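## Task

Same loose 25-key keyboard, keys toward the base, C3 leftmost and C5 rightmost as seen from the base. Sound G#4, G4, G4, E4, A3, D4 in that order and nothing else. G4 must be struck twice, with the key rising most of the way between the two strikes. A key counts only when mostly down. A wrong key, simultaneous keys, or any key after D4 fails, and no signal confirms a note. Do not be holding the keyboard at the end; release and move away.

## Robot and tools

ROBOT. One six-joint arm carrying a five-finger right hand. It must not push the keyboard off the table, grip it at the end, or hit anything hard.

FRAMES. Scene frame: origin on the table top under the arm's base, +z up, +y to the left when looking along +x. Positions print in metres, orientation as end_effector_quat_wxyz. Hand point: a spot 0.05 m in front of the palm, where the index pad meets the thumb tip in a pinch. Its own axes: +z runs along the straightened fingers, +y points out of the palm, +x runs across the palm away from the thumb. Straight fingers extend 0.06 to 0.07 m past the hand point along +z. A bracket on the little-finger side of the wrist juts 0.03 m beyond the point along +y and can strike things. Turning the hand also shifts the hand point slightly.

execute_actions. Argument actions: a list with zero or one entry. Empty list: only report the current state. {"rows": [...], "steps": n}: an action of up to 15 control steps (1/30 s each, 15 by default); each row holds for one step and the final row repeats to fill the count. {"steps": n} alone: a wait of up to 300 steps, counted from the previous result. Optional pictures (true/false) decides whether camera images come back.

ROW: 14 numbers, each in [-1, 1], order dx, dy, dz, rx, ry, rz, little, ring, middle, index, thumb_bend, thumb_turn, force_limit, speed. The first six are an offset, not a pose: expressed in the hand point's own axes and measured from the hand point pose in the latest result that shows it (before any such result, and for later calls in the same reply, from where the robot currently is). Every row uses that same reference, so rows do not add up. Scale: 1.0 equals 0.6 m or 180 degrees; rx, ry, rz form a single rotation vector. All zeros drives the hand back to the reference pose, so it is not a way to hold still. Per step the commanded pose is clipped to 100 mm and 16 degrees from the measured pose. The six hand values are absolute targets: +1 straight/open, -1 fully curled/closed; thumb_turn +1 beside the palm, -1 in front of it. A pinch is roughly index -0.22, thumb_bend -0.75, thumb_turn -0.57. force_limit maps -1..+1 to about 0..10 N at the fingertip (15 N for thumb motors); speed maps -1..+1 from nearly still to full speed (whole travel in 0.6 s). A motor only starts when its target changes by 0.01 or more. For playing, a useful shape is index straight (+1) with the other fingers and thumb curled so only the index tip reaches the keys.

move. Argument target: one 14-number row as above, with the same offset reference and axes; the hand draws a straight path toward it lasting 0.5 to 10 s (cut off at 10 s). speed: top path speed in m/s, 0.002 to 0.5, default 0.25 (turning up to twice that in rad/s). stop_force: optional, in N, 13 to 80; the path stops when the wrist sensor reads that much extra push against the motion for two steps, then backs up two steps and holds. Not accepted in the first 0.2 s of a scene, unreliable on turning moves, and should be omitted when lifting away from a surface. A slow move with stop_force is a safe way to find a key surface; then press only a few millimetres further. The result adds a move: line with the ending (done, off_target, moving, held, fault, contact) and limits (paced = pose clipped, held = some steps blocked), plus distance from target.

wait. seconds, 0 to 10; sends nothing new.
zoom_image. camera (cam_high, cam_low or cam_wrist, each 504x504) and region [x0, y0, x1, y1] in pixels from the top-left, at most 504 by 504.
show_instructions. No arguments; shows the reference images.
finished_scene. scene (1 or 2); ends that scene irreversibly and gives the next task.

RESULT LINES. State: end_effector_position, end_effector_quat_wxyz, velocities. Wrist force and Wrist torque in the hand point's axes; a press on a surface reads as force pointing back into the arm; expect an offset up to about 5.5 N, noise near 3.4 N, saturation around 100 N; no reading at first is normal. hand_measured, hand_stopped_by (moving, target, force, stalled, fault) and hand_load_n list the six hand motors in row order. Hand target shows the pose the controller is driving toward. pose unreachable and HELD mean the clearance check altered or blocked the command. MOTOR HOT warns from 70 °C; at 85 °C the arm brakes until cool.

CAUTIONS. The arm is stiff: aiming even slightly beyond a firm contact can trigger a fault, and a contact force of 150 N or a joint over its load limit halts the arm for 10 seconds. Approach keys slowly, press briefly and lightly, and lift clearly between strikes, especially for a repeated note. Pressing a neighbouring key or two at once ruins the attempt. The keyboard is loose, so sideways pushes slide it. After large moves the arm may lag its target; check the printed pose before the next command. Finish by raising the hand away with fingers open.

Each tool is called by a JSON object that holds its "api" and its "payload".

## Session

{"api": "execute_actions", "payload": {"actions": []}}

Scene clock: 0.00 s of 6000.00 s.
end_effector_position=(+0.6546, -0.4057, +0.3117) hand_measured=(+1.000, +1.000, +1.000, +1.000, +1.000, +1.000) hand_load_n=(+0.0, +0.0, +0.0, +0.0, +0.0, +0.0) hand_stopped_by=(target, target, target, target, target, target) hand_force_limit=0.00 hand_speed=-0.80 end_effector_quat_wxyz=(-0.010, +0.273, +0.962, +0.020) end_effector_velocity=(-0.000, -0.001, -0.000) end_effector_angular_velocity=(-0.000, -0.000, -0.000)
Joint positions: [-0.911 -1.043  1.365  1.294  1.536 -1.911]
Joint velocities: [-0.001  0.    -0.001 -0.    -0.    -0.   ]
Motor temperatures (°C, as the motors report them): [28 26 28 33 31 30]
Wrist force (N, on the end effector, along its own x y z axes, offset not removed): no reading
Wrist torque (N m, same axes, about the end effector's origin, offset not removed): no reading
Hand target: +0.655, -0.406, +0.312; -0.010, +0.273, +0.962, +0.020

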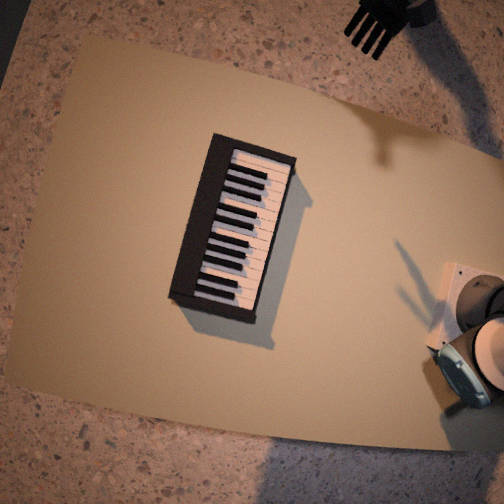

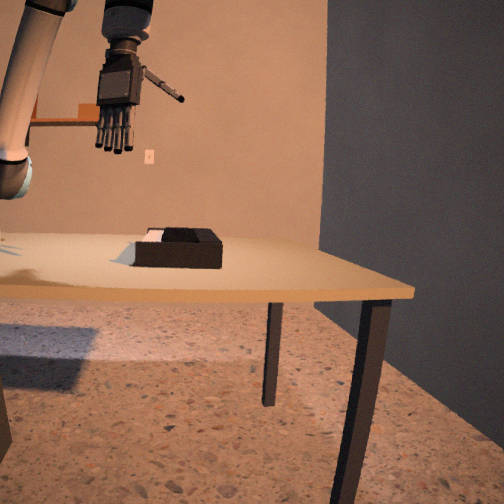

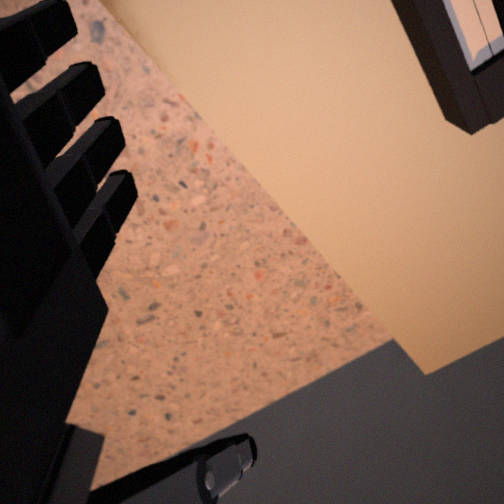

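{"api": "zoom_image", "payload": {"camera": "cam_high", "region": [140, 120, 350, 330]}}

Region (140, 120, 350, 330) of cam_high's 504x504 image, scaled by 2.400, with more detail than that image has.

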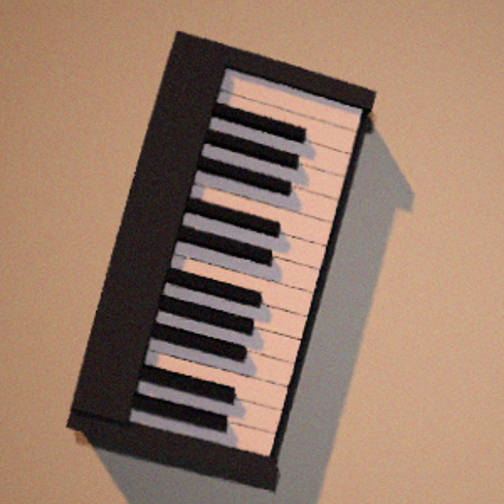

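{"api": "move", "payload": {"target": [0.2000, 0.3372, 0.4122, 0.2412, -0.3830, -0.5768, 1, 1, 1, 1, 1, 1, -0.3, -0.5], "speed": 0.4}}

{"api": "move", "payload": {"target": [0, 0.0294, 0.0119, 0, 0, 0, 1, 1, 1, 0.8, 1, 1, -0.3, -0.5], "speed": 0.05}}

{"api": "zoom_image", "payload": {"camera": "cam_high", "region": [200, 130, 340, 235]}}

{"api": "zoom_image", "payload": {"camera": "cam_wrist", "region": [60, 0, 300, 280]}}

Scene clock: 123.53 s of 6000.00 s.
end_effector_position=(+0.6572, -0.1602, +0.0749) hand_measured=(+1.000, +1.000, +1.000, +1.000, +1.000, +1.000) hand_load_n=(+0.0, +0.0, +0.0, +0.0, +0.0, +0.0) hand_stopped_by=(target, target, target, target, target, target) hand_force_limit=-0.30 hand_speed=-0.50 end_effector_quat_wxyz=(-0.387, +0.573, -0.599, +0.404) end_effector_velocity=(+0.001, -0.001, -0.001) end_effector_angular_velocity=(-0.006, -0.006, +0.009)
Joint positions: [-0.805 -1.289  2.266 -0.483  0.886 -3.455]
Joint velocities: [-0.003  0.004  0.001 -0.008 -0.011 -0.007]
Motor temperatures (°C, as the motors report them): [28 26 28 33 31 30]
Wrist force (N, on the end effector, along its own x y z axes, offset not removed): [-0.8 -2.3 1.2]
Wrist torque (N m, same axes, about the end effector's origin, offset not removed): [-0.01 0.22 -0.33]
Hand target: +0.657, -0.160, +0.075; -0.387, +0.573, -0.599, +0.404
Off the commanded pose: 0.001 m, 0 deg.
After step 90, 117.00 s passed at rest.
move: done

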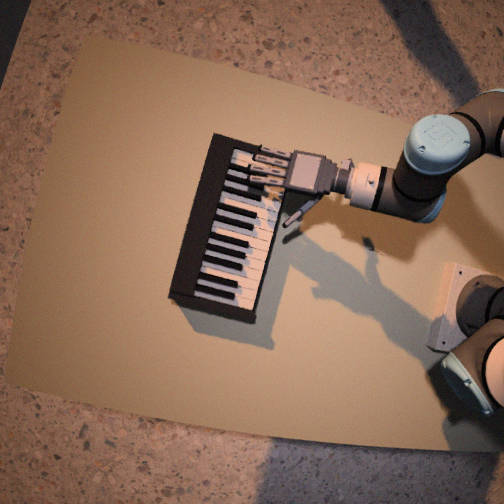

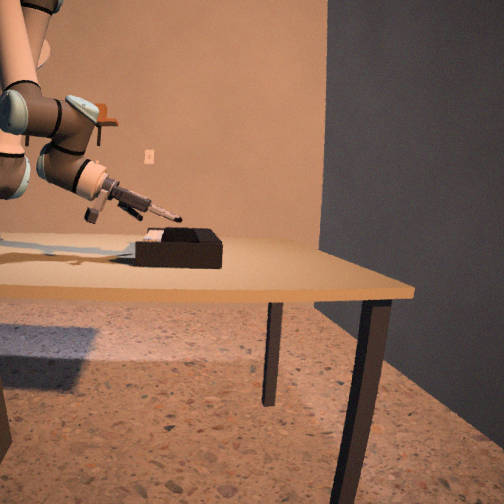

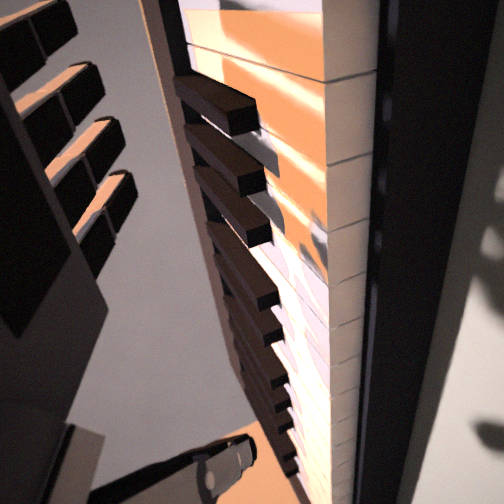

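Scene clock: 124.40 s of 6000.00 s.
end_effector_position=(+0.6572, -0.1602, +0.0561) hand_measured=(+1.000, +1.000, +1.000, +0.800, +1.000, +1.000) hand_load_n=(+0.0, +0.0, +0.0, +0.0, +0.0, +0.0) hand_stopped_by=(target, target, target, target, target, target) hand_force_limit=-0.30 hand_speed=-0.50 end_effector_quat_wxyz=(-0.387, +0.573, -0.599, +0.404) end_effector_velocity=(+0.001, +0.000, -0.002) end_effector_angular_velocity=(-0.001, -0.001, +0.001)
Joint positions: [-0.805 -1.255  2.273 -0.524  0.887 -3.455]
Joint velocities: [ 0.001  0.004 -0.    -0.005  0.    -0.   ]
Motor temperatures (°C, as the motors report them): [28 26 28 33 31 30]
Wrist force (N, on the end effector, along its own x y z axes, offset not removed): [-0.7 -1.8 1.3]
Wrist torque (N m, same axes, about the end effector's origin, offset not removed): [-0.10 0.25 -0.29]
Hand target: +0.657, -0.160, +0.056; -0.387, +0.573, -0.599, +0.404
Off the commanded pose: 0.000 m, 0 deg.
move: done

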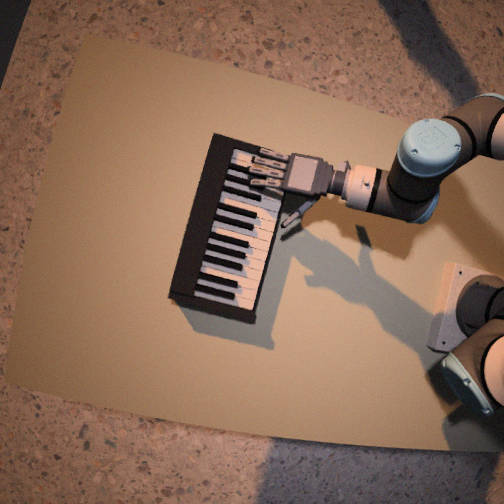

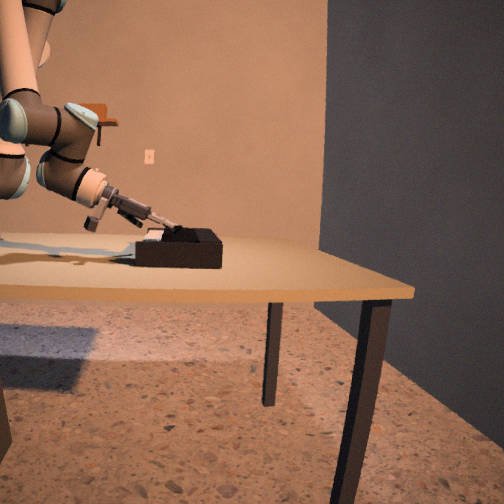

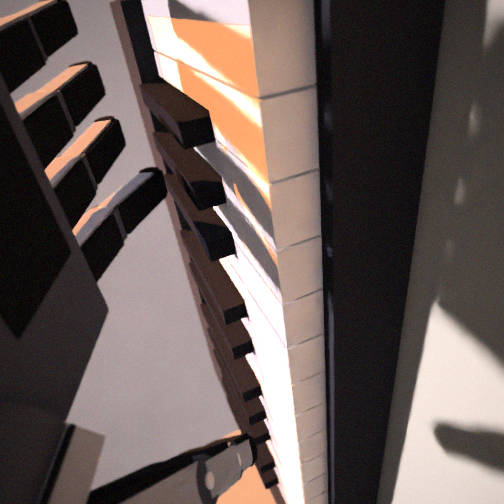

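Region (200, 130, 340, 235) of cam_high's 504x504 image, scaled by 3.600, with more detail than that image has; it fills the top 378 rows of this view, and the rest is white.

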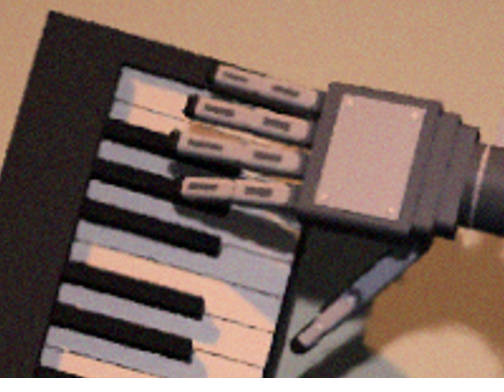

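Region (60, 0, 300, 280) of cam_wrist's 504x504 image, scaled by 1.800, with more detail than that image has; it fills the left 432 columns of this view, and the rest is white.

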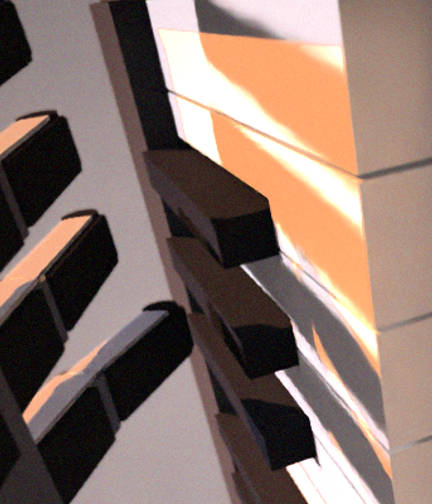

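{"api": "move", "payload": {"target": [0, 0, 0, 0, 0, 0, 1, 1, 1, 0.35, 1, 1, -0.3, -0.75], "speed": 0.02}}

{"api": "execute_actions", "payload": {"actions": [{"rows": [[0, 0, 0, 0, 0, 0, 1, 1, 1, 0.95, 1, 1, -0.3, 0.0]], "steps": 10}], "pictures": false}}

{"api": "move", "payload": {"target": [-0.0196, 0.0431, -0.0653, 0, 0, 0, 1, 1, 1, 0.95, 1, 1, -0.3, 0.0], "speed": 0.08}}

{"api": "execute_actions", "payload": {"actions": [{"rows": [[0, 0, 0, 0, 0, 0, 1, 1, 1, 0.78, 1, 1, -0.3, -0.4]], "steps": 10}]}}

{"api": "zoom_image", "payload": {"camera": "cam_high", "region": [200, 130, 340, 235]}}

{"api": "zoom_image", "payload": {"camera": "cam_wrist", "region": [60, 0, 300, 280]}}

Scene clock: 161.53 s of 6000.00 s.
end_effector_position=(+0.6572, -0.1602, +0.0561) hand_measured=(+1.000, +1.000, +1.000, +0.568, +1.000, +1.000) hand_load_n=(+0.0, +0.0, +0.0, +7.0, +0.0, +0.0) hand_stopped_by=(target, target, target, force, target, target) hand_force_limit=-0.30 hand_speed=-0.75 end_effector_quat_wxyz=(-0.387, +0.573, -0.599, +0.404) end_effector_velocity=(-0.000, +0.001, -0.000) end_effector_angular_velocity=(+0.000, +0.000, +0.001)
Joint positions: [-0.805 -1.255  2.273 -0.524  0.887 -3.455]
Joint velocities: [ 0.001 -0.     0.     0.     0.    -0.   ]
Motor temperatures (°C, as the motors report them): [28 26 28 33 31 30]
Wrist force (N, on the end effector, along its own x y z axes, offset not removed): [-2.8 -7.6 2.2]
Wrist torque (N m, same axes, about the end effector's origin, offset not removed): [0.59 0.42 -0.27]
Hand target: +0.657, -0.160, +0.056; -0.387, +0.573, -0.599, +0.404
Off the commanded pose: 0.000 m, 0 deg.
After step 90, 33.30 s passed at rest.
move: done

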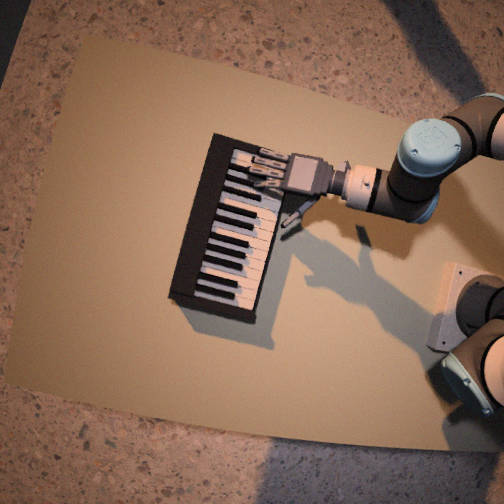

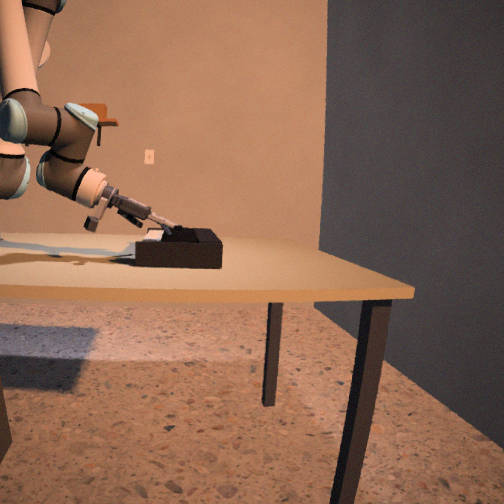

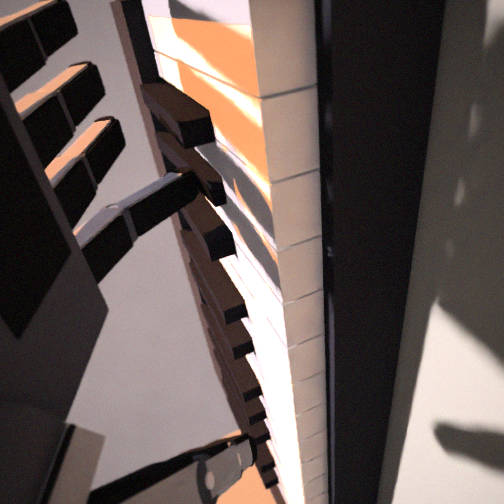

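Scene clock: 161.87 s of 6000.00 s.
end_effector_position=(+0.6572, -0.1602, +0.0561) hand_measured=(+1.000, +1.000, +1.000, +0.946, +1.000, +1.000) hand_load_n=(+0.0, +0.0, +0.0, +0.0, +0.0, +0.0) hand_stopped_by=(target, target, target, moving, target, target) hand_force_limit=-0.30 hand_speed=0.00 end_effector_quat_wxyz=(-0.387, +0.573, -0.599, +0.404) end_effector_velocity=(-0.000, +0.000, -0.000) end_effector_angular_velocity=(+0.001, +0.001, +0.000)
Joint positions: [-0.805 -1.255  2.273 -0.524  0.887 -3.455]
Joint velocities: [ 0.     0.     0.001  0.     0.    -0.   ]
Motor temperatures (°C, as the motors report them): [28 26 28 33 31 30]
Wrist force (N, on the end effector, along its own x y z axes, offset not removed): [0.2 1.1 1.7]
Wrist torque (N m, same axes, about the end effector's origin, offset not removed): [0.45 0.08 -0.14]
Hand target: +0.657, -0.160, +0.056; -0.387, +0.573, -0.599, +0.404
Off the commanded pose: 0.000 m, 0 deg.
Steps of this call (steps 1 to 10: all 10 steps of this action). Readings (end_effector_position | what the end effector reports):
1: (+0.6572, -0.1602, +0.0561) | hand_measured=(+1.000, +1.000, +1.000, +0.568, +1.000, +1.000) hand_load_n=(+0.0, +0.0, +0.0, +7.0, +0.0, +0.0) hand_stopped_by=(target, target, target, moving, target, target) hand_force_limit=-0.30 hand_speed=0.00
2: (+0.6572, -0.1602, +0.0561) | hand_measured=(+1.000, +1.000, +1.000, +0.568, +1.000, +1.000) hand_load_n=(+0.0, +0.0, +0.0, +7.0, +0.0, +0.0) hand_stopped_by=(target, target, target, moving, target, target) hand_force_limit=-0.30 hand_speed=0.00
4: (+0.6572, -0.1602, +0.0561) | hand_measured=(+1.000, +1.000, +1.000, +0.618, +1.000, +1.000) hand_load_n=(+0.0, +0.0, +0.0, +1.0, +0.0, +0.0) hand_stopped_by=(target, target, target, moving, target, target) hand_force_limit=-0.30 hand_speed=0.00
8: (+0.6572, -0.1602, +0.0561) | hand_measured=(+1.000, +1.000, +1.000, +0.840, +1.000, +1.000) hand_load_n=(+0.0, +0.0, +0.0, +0.0, +0.0, +0.0) hand_stopped_by=(target, target, target, moving, target, target) hand_force_limit=-0.30 hand_speed=0.00
10: the state above

Scene clock: 163.20 s of 6000.00 s.
end_effector_position=(+0.6120, -0.1465, +0.0468) hand_measured=(+1.000, +1.000, +1.000, +0.950, +1.000, +1.000) hand_load_n=(+0.0, +0.0, +0.0, +0.0, +0.0, +0.0) hand_stopped_by=(target, target, target, target, target, target) hand_force_limit=-0.30 hand_speed=0.00 end_effector_quat_wxyz=(-0.387, +0.573, -0.599, +0.404) end_effector_velocity=(-0.002, +0.002, -0.000) end_effector_angular_velocity=(-0.000, -0.000, +0.002)
Joint positions: [-0.862 -1.288  2.365 -0.559  0.837 -3.492]
Joint velocities: [-0.002 -0.002  0.004 -0.001 -0.003 -0.003]
Motor temperatures (°C, as the motors report them): [28 26 28 33 31 30]
Wrist force (N, on the end effector, along its own x y z axes, offset not removed): [2.3 -1.4 0.7]
Wrist torque (N m, same axes, about the end effector's origin, offset not removed): [0.07 -0.19 -0.09]
Hand target: +0.612, -0.146, +0.047; -0.387, +0.573, -0.599, +0.404
Off the commanded pose: 0.000 m, 0 deg.
move: done

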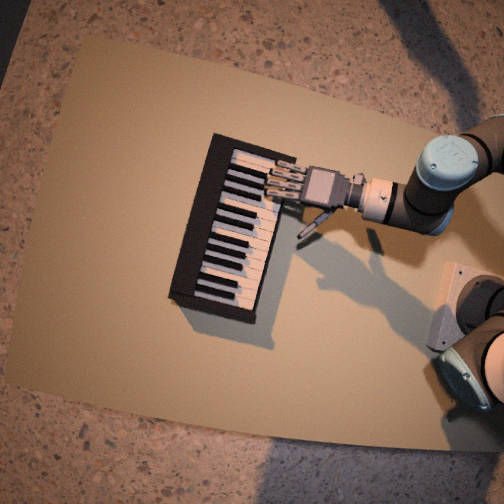

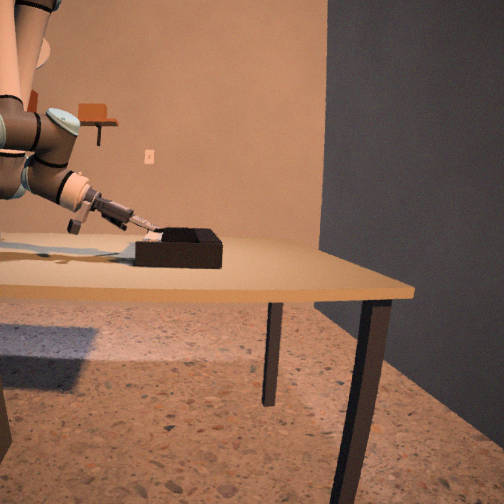

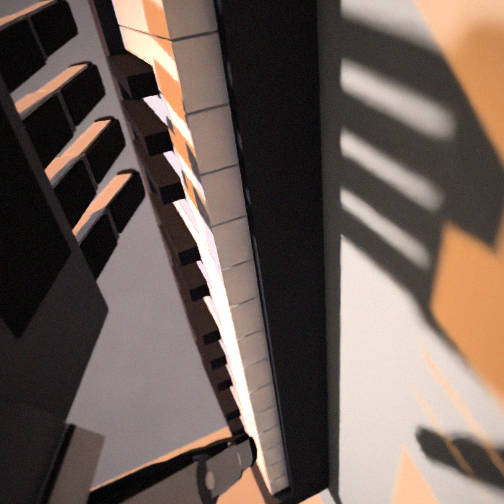

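Scene clock: 163.53 s of 6000.00 s.
end_effector_position=(+0.6119, -0.1465, +0.0468) hand_measured=(+1.000, +1.000, +1.000, +0.780, +1.000, +1.000) hand_load_n=(+0.0, +0.0, +0.0, +0.0, +0.0, +0.0) hand_stopped_by=(target, target, target, moving, target, target) hand_force_limit=-0.30 hand_speed=-0.40 end_effector_quat_wxyz=(-0.387, +0.573, -0.599, +0.404) end_effector_velocity=(-0.000, -0.001, -0.000) end_effector_angular_velocity=(-0.000, +0.000, -0.001)
Joint positions: [-0.862 -1.288  2.366 -0.559  0.837 -3.492]
Joint velocities: [-0.001  0.    -0.    -0.     0.    -0.001]
Motor temperatures (°C, as the motors report them): [28 26 28 33 31 30]
Wrist force (N, on the end effector, along its own x y z axes, offset not removed): [-0.6 1.9 3.2]
Wrist torque (N m, same axes, about the end effector's origin, offset not removed): [0.39 0.16 -0.20]
Hand target: +0.612, -0.146, +0.047; -0.387, +0.573, -0.599, +0.404
Off the commanded pose: 0.000 m, 0 deg.
Steps of this call (steps 1 to 10: all 10 steps of this action). Readings (end_effector_position | what the end effector reports):
1: (+0.6119, -0.1465, +0.0468) | hand_measured=(+1.000, +1.000, +1.000, +0.950, +1.000, +1.000) hand_load_n=(+0.0, +0.0, +0.0, +0.0, +0.0, +0.0) hand_stopped_by=(target, target, target, moving, target, target) hand_force_limit=-0.30 hand_speed=-0.40
2: (+0.6119, -0.1465, +0.0468) | hand_measured=(+1.000, +1.000, +1.000, +0.950, +1.000, +1.000) hand_load_n=(+0.0, +0.0, +0.0, +0.0, +0.0, +0.0) hand_stopped_by=(target, target, target, moving, target, target) hand_force_limit=-0.30 hand_speed=-0.40
4: (+0.6119, -0.1465, +0.0468) | hand_measured=(+1.000, +1.000, +1.000, +0.920, +1.000, +1.000) hand_load_n=(+0.0, +0.0, +0.0, +0.0, +0.0, +0.0) hand_stopped_by=(target, target, target, moving, target, target) hand_force_limit=-0.30 hand_speed=-0.40
8: (+0.6119, -0.1465, +0.0468) | hand_measured=(+1.000, +1.000, +1.000, +0.786, +1.000, +1.000) hand_load_n=(+0.0, +0.0, +0.0, +0.0, +0.0, +0.0) hand_stopped_by=(target, target, target, moving, target, target) hand_force_limit=-0.30 hand_speed=-0.40
10: the state above

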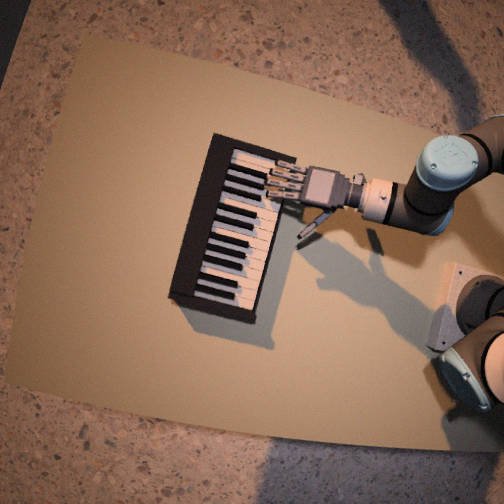

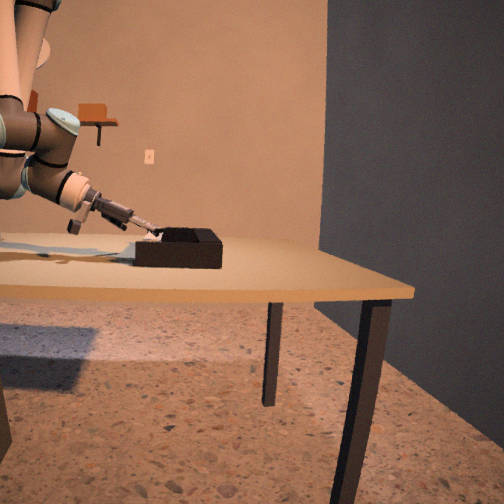

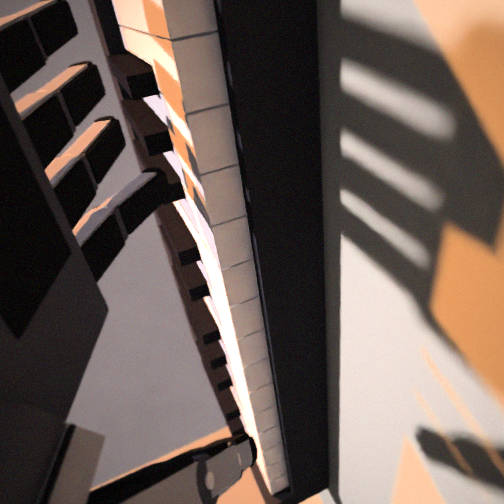

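Region (200, 130, 340, 235) of cam_high's 504x504 image, scaled by 3.600, with more detail than that image has; it fills the top 378 rows of this view, and the rest is white.

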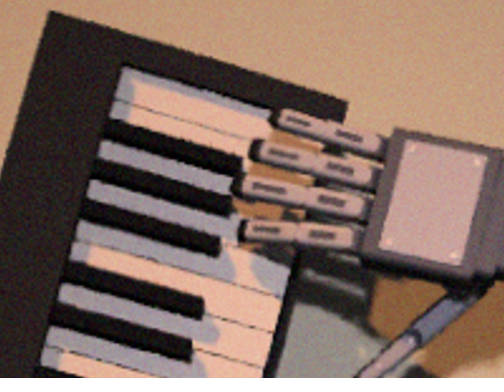

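Region (60, 0, 300, 280) of cam_wrist's 504x504 image, scaled by 1.800, with more detail than that image has; it fills the left 432 columns of this view, and the rest is white.

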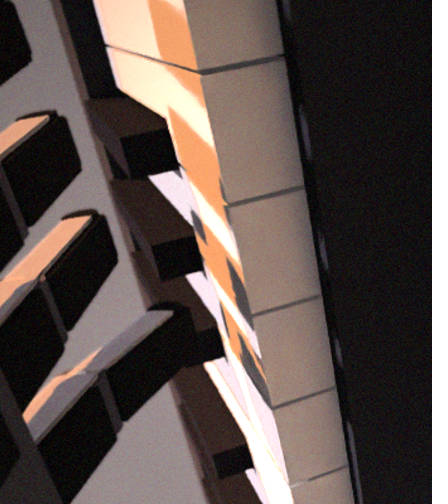

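{"api": "move", "payload": {"target": [0.003, 0, 0, 0, 0, 0, 1, 1, 1, 0.3, 1, 1, -0.3, -0.75], "speed": 0.02}}

{"api": "execute_actions", "payload": {"actions": [{"rows": [[0, 0, 0, 0, 0, 0, 1, 1, 1, 0.78, 1, 1, -0.3, -0.2]], "steps": 15}]}}

{"api": "move", "payload": {"target": [0, 0, 0, 0, 0, 0, 1, 1, 1, 0.3, 1, 1, -0.3, -0.75], "speed": 0.02}}

{"api": "execute_actions", "payload": {"actions": [{"rows": [[0, 0, 0, 0, 0, 0, 1, 1, 1, 0.78, 1, 1, -0.3, -0.2]], "steps": 12}], "pictures": false}}

{"api": "move", "payload": {"target": [-0.0783, 0, 0, 0, 0, 0, 1, 1, 1, 0.78, 1, 1, -0.3, -0.2], "speed": 0.08}}

{"api": "zoom_image", "payload": {"camera": "cam_high", "region": [200, 150, 340, 255]}}

{"api": "zoom_image", "payload": {"camera": "cam_wrist", "region": [60, 0, 300, 280]}}

Scene clock: 218.63 s of 6000.00 s.
end_effector_position=(+0.6119, -0.1483, +0.0468) hand_measured=(+1.000, +1.000, +1.000, +0.422, +1.000, +1.000) hand_load_n=(+0.0, +0.0, +0.0, +5.0, +0.0, +0.0) hand_stopped_by=(target, target, target, force, target, target) hand_force_limit=-0.30 hand_speed=-0.75 end_effector_quat_wxyz=(-0.387, +0.573, -0.599, +0.404) end_effector_velocity=(+0.000, -0.001, +0.000) end_effector_angular_velocity=(+0.000, -0.001, -0.001)
Joint positions: [-0.865 -1.287  2.364 -0.557  0.834 -3.494]
Joint velocities: [-0.001 -0.    -0.001  0.     0.     0.001]
Motor temperatures (°C, as the motors report them): [28 26 28 33 31 30]
Wrist force (N, on the end effector, along its own x y z axes, offset not removed): [-2.9 -5.2 1.0]
Wrist torque (N m, same axes, about the end effector's origin, offset not removed): [0.79 0.43 -0.31]
Hand target: +0.612, -0.148, +0.047; -0.387, +0.573, -0.599, +0.404
Off the commanded pose: 0.000 m, 0 deg.
After step 90, 50.97 s passed at rest.
move: done

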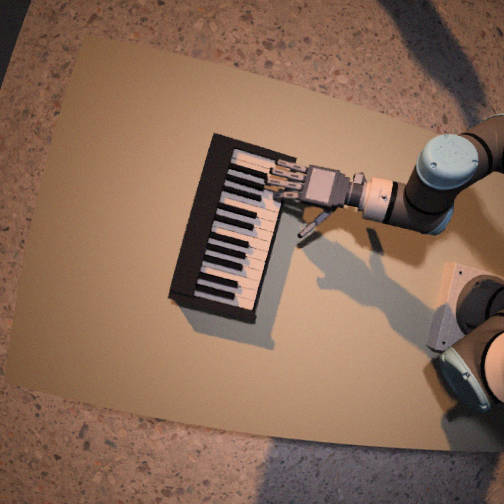

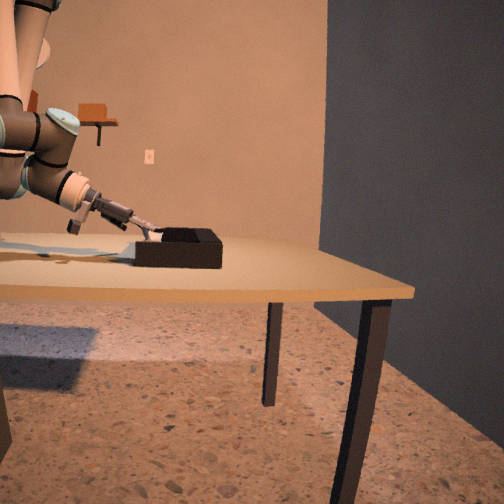

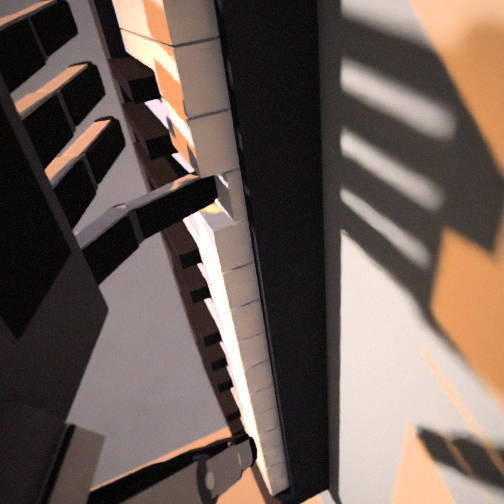

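Scene clock: 219.13 s of 6000.00 s.
end_effector_position=(+0.6118, -0.1483, +0.0468) hand_measured=(+1.000, +1.000, +1.000, +0.780, +1.000, +1.000) hand_load_n=(+0.0, +0.0, +0.0, +0.0, +0.0, +0.0) hand_stopped_by=(target, target, target, target, target, target) hand_force_limit=-0.30 hand_speed=-0.20 end_effector_quat_wxyz=(-0.387, +0.573, -0.599, +0.404) end_effector_velocity=(+0.000, +0.001, -0.000) end_effector_angular_velocity=(+0.000, +0.000, +0.001)
Joint positions: [-0.865 -1.287  2.364 -0.557  0.834 -3.494]
Joint velocities: [ 0.001  0.    -0.     0.    -0.     0.   ]
Motor temperatures (°C, as the motors report them): [28 26 28 33 31 30]
Wrist force (N, on the end effector, along its own x y z axes, offset not removed): [-0.1 -1.3 1.8]
Wrist torque (N m, same axes, about the end effector's origin, offset not removed): [0.04 0.10 -0.20]
Hand target: +0.612, -0.148, +0.047; -0.387, +0.573, -0.599, +0.404
Off the commanded pose: 0.000 m, 0 deg.
Steps of this call (steps 1 to 15: all 15 steps of this action). Readings (end_effector_position | what the end effector reports):
1: (+0.6119, -0.1483, +0.0468) | hand_measured=(+1.000, +1.000, +1.000, +0.422, +1.000, +1.000) hand_load_n=(+0.0, +0.0, +0.0, +5.0, +0.0, +0.0) hand_stopped_by=(target, target, target, moving, target, target) hand_force_limit=-0.30 hand_speed=-0.20
2: (+0.6119, -0.1483, +0.0468) | hand_measured=(+1.000, +1.000, +1.000, +0.422, +1.000, +1.000) hand_load_n=(+0.0, +0.0, +0.0, +5.0, +0.0, +0.0) hand_stopped_by=(target, target, target, moving, target, target) hand_force_limit=-0.30 hand_speed=-0.20
4: (+0.6119, -0.1483, +0.0468) | hand_measured=(+1.000, +1.000, +1.000, +0.462, +1.000, +1.000) hand_load_n=(+0.0, +0.0, +0.0, +0.0, +0.0, +0.0) hand_stopped_by=(target, target, target, moving, target, target) hand_force_limit=-0.30 hand_speed=-0.20
8: (+0.6118, -0.1483, +0.0468) | hand_measured=(+1.000, +1.000, +1.000, +0.640, +1.000, +1.000) hand_load_n=(+0.0, +0.0, +0.0, +0.0, +0.0, +0.0) hand_stopped_by=(target, target, target, moving, target, target) hand_force_limit=-0.30 hand_speed=-0.20
15: the state above

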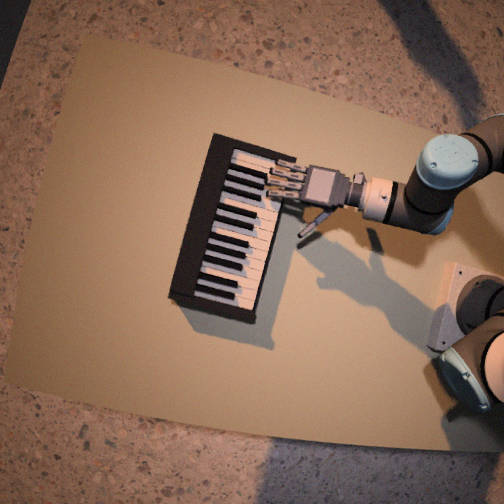

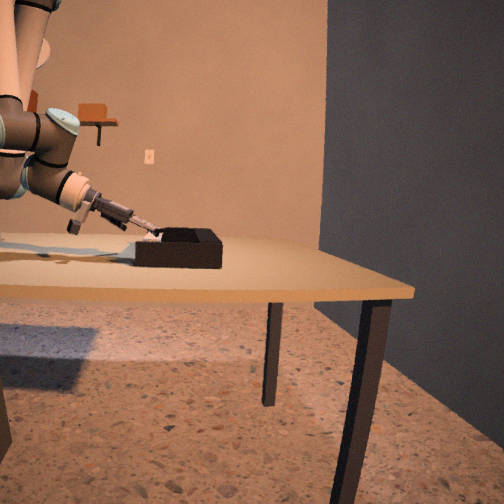

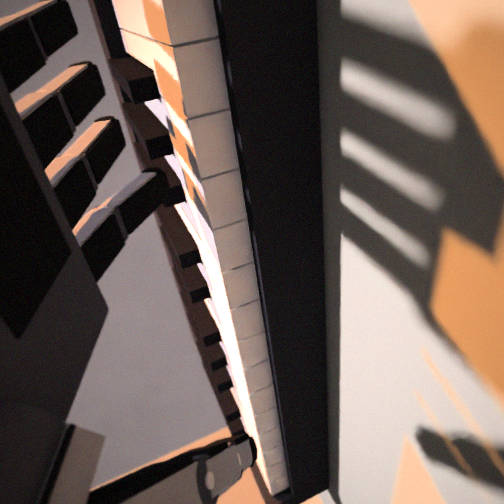

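Scene clock: 220.50 s of 6000.00 s.
end_effector_position=(+0.6119, -0.1483, +0.0468) hand_measured=(+1.000, +1.000, +1.000, +0.422, +1.000, +1.000) hand_load_n=(+0.0, +0.0, +0.0, +5.0, +0.0, +0.0) hand_stopped_by=(target, target, target, force, target, target) hand_force_limit=-0.30 hand_speed=-0.75 end_effector_quat_wxyz=(-0.387, +0.573, -0.599, +0.404) end_effector_velocity=(+0.000, +0.000, -0.000) end_effector_angular_velocity=(+0.001, +0.000, +0.001)
Joint positions: [-0.865 -1.287  2.364 -0.557  0.834 -3.494]
Joint velocities: [ 0.001  0.001 -0.     0.    -0.     0.   ]
Motor temperatures (°C, as the motors report them): [28 26 28 33 31 30]
Wrist force (N, on the end effector, along its own x y z axes, offset not removed): [-1.2 -6.6 1.0]
Wrist torque (N m, same axes, about the end effector's origin, offset not removed): [0.54 0.19 -0.29]
Hand target: +0.612, -0.148, +0.047; -0.387, +0.573, -0.599, +0.404
Off the commanded pose: 0.000 m, 0 deg.
move: done

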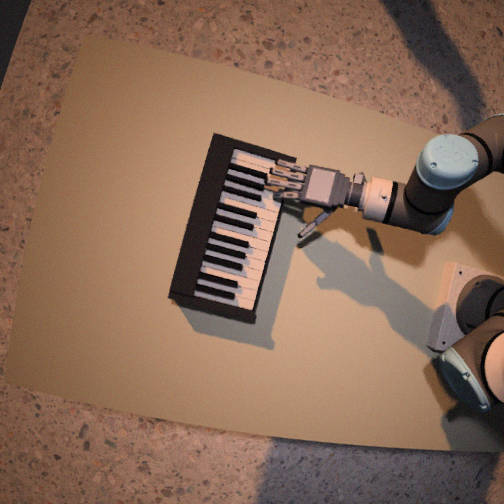

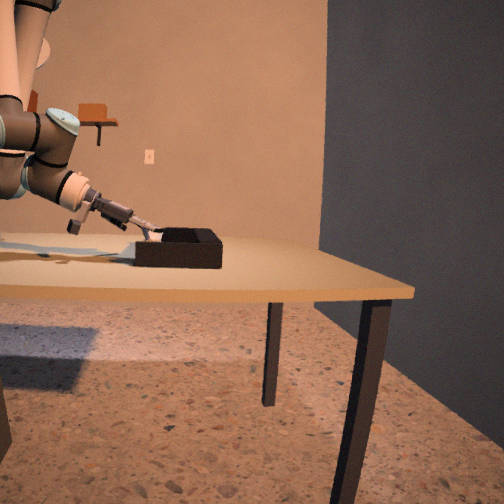

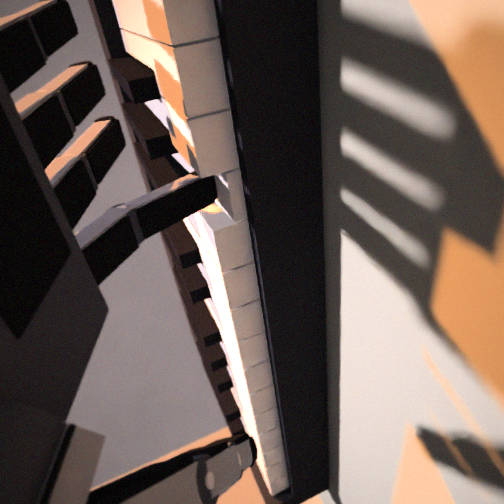

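Scene clock: 220.90 s of 6000.00 s.
end_effector_position=(+0.6119, -0.1483, +0.0468) hand_measured=(+1.000, +1.000, +1.000, +0.780, +1.000, +1.000) hand_load_n=(+0.0, +0.0, +0.0, +0.0, +0.0, +0.0) hand_stopped_by=(target, target, target, moving, target, target) hand_force_limit=-0.30 hand_speed=-0.20 end_effector_quat_wxyz=(-0.387, +0.573, -0.599, +0.404) end_effector_velocity=(+0.001, -0.001, +0.001) end_effector_angular_velocity=(-0.001, -0.001, +0.000)
Joint positions: [-0.865 -1.287  2.364 -0.557  0.834 -3.494]
Joint velocities: [ 0.    -0.001 -0.001 -0.    -0.     0.   ]
Motor temperatures (°C, as the motors report them): [28 26 28 33 31 30]
Wrist force (N, on the end effector, along its own x y z axes, offset not removed): [0.8 -0.1 0.8]
Wrist torque (N m, same axes, about the end effector's origin, offset not removed): [0.29 -0.03 -0.08]
Hand target: +0.612, -0.148, +0.047; -0.387, +0.573, -0.599, +0.404
Off the commanded pose: 0.000 m, 0 deg.
Steps of this call (steps 1 to 12: all 12 steps of this action). Readings (end_effector_position | what the end effector reports):
1: (+0.6119, -0.1483, +0.0468) | hand_measured=(+1.000, +1.000, +1.000, +0.422, +1.000, +1.000) hand_load_n=(+0.0, +0.0, +0.0, +5.0, +0.0, +0.0) hand_stopped_by=(target, target, target, moving, target, target) hand_force_limit=-0.30 hand_speed=-0.20
2: (+0.6119, -0.1483, +0.0468) | hand_measured=(+1.000, +1.000, +1.000, +0.422, +1.000, +1.000) hand_load_n=(+0.0, +0.0, +0.0, +5.0, +0.0, +0.0) hand_stopped_by=(target, target, target, moving, target, target) hand_force_limit=-0.30 hand_speed=-0.20
4: (+0.6119, -0.1483, +0.0468) | hand_measured=(+1.000, +1.000, +1.000, +0.462, +1.000, +1.000) hand_load_n=(+0.0, +0.0, +0.0, +0.0, +0.0, +0.0) hand_stopped_by=(target, target, target, moving, target, target) hand_force_limit=-0.30 hand_speed=-0.20
8: (+0.6119, -0.1483, +0.0468) | hand_measured=(+1.000, +1.000, +1.000, +0.640, +1.000, +1.000) hand_load_n=(+0.0, +0.0, +0.0, +0.0, +0.0, +0.0) hand_stopped_by=(target, target, target, moving, target, target) hand_force_limit=-0.30 hand_speed=-0.20
12: the state above

Scene clock: 222.20 s of 6000.00 s.
end_effector_position=(+0.6139, -0.1016, +0.0469) hand_measured=(+1.000, +1.000, +1.000, +0.780, +1.000, +1.000) hand_load_n=(+0.0, +0.0, +0.0, +0.0, +0.0, +0.0) hand_stopped_by=(target, target, target, target, target, target) hand_force_limit=-0.30 hand_speed=-0.20 end_effector_quat_wxyz=(-0.387, +0.573, -0.599, +0.404) end_effector_velocity=(+0.001, +0.002, -0.000) end_effector_angular_velocity=(-0.001, -0.000, +0.001)
Joint positions: [-0.775 -1.315  2.399 -0.601  0.913 -3.437]
Joint velocities: [ 0.006 -0.    -0.    -0.002  0.005  0.003]
Motor temperatures (°C, as the motors report them): [28 26 28 33 31 30]
Wrist force (N, on the end effector, along its own x y z axes, offset not removed): [-0.7 1.6 3.2]
Wrist torque (N m, same axes, about the end effector's origin, offset not removed): [0.32 0.19 -0.07]
Hand target: +0.614, -0.101, +0.047; -0.387, +0.573, -0.599, +0.404
Off the commanded pose: 0.000 m, 0 deg.
move: done

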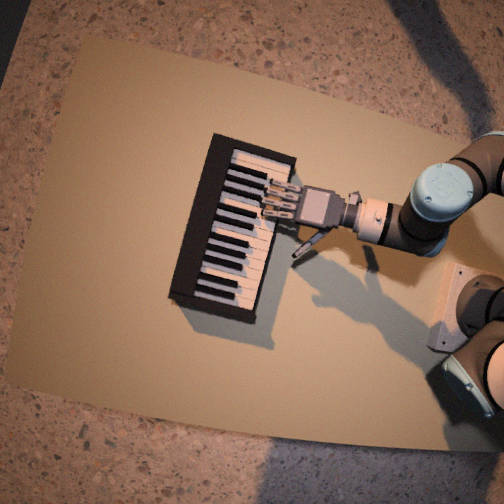

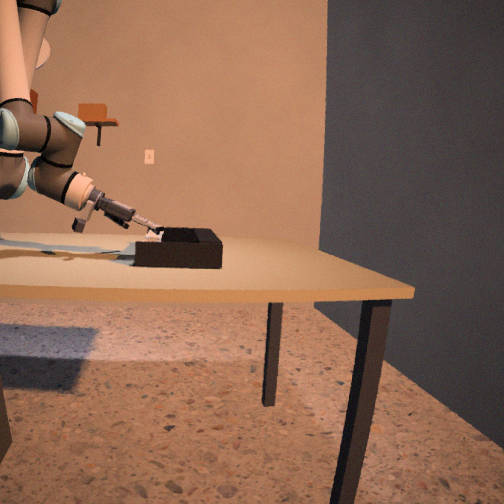

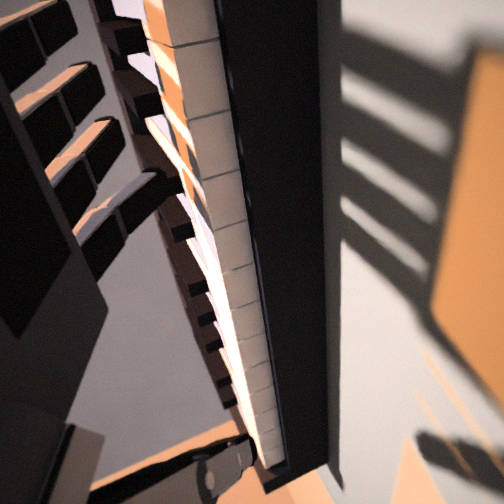

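Region (200, 150, 340, 255) of cam_high's 504x504 image, scaled by 3.600, with more detail than that image has; it fills the top 378 rows of this view, and the rest is white.

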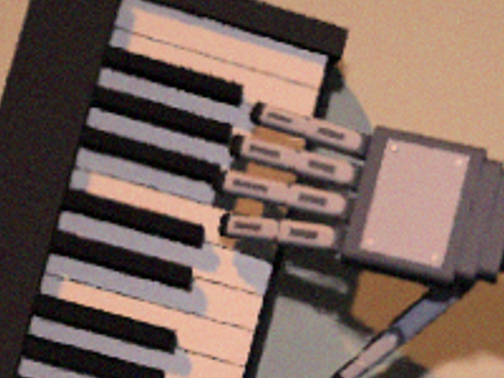

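Region (60, 0, 300, 280) of cam_wrist's 504x504 image, scaled by 1.800, with more detail than that image has; it fills the left 432 columns of this view, and the rest is white.

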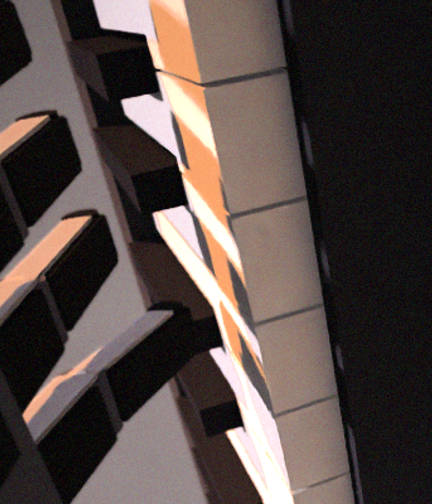

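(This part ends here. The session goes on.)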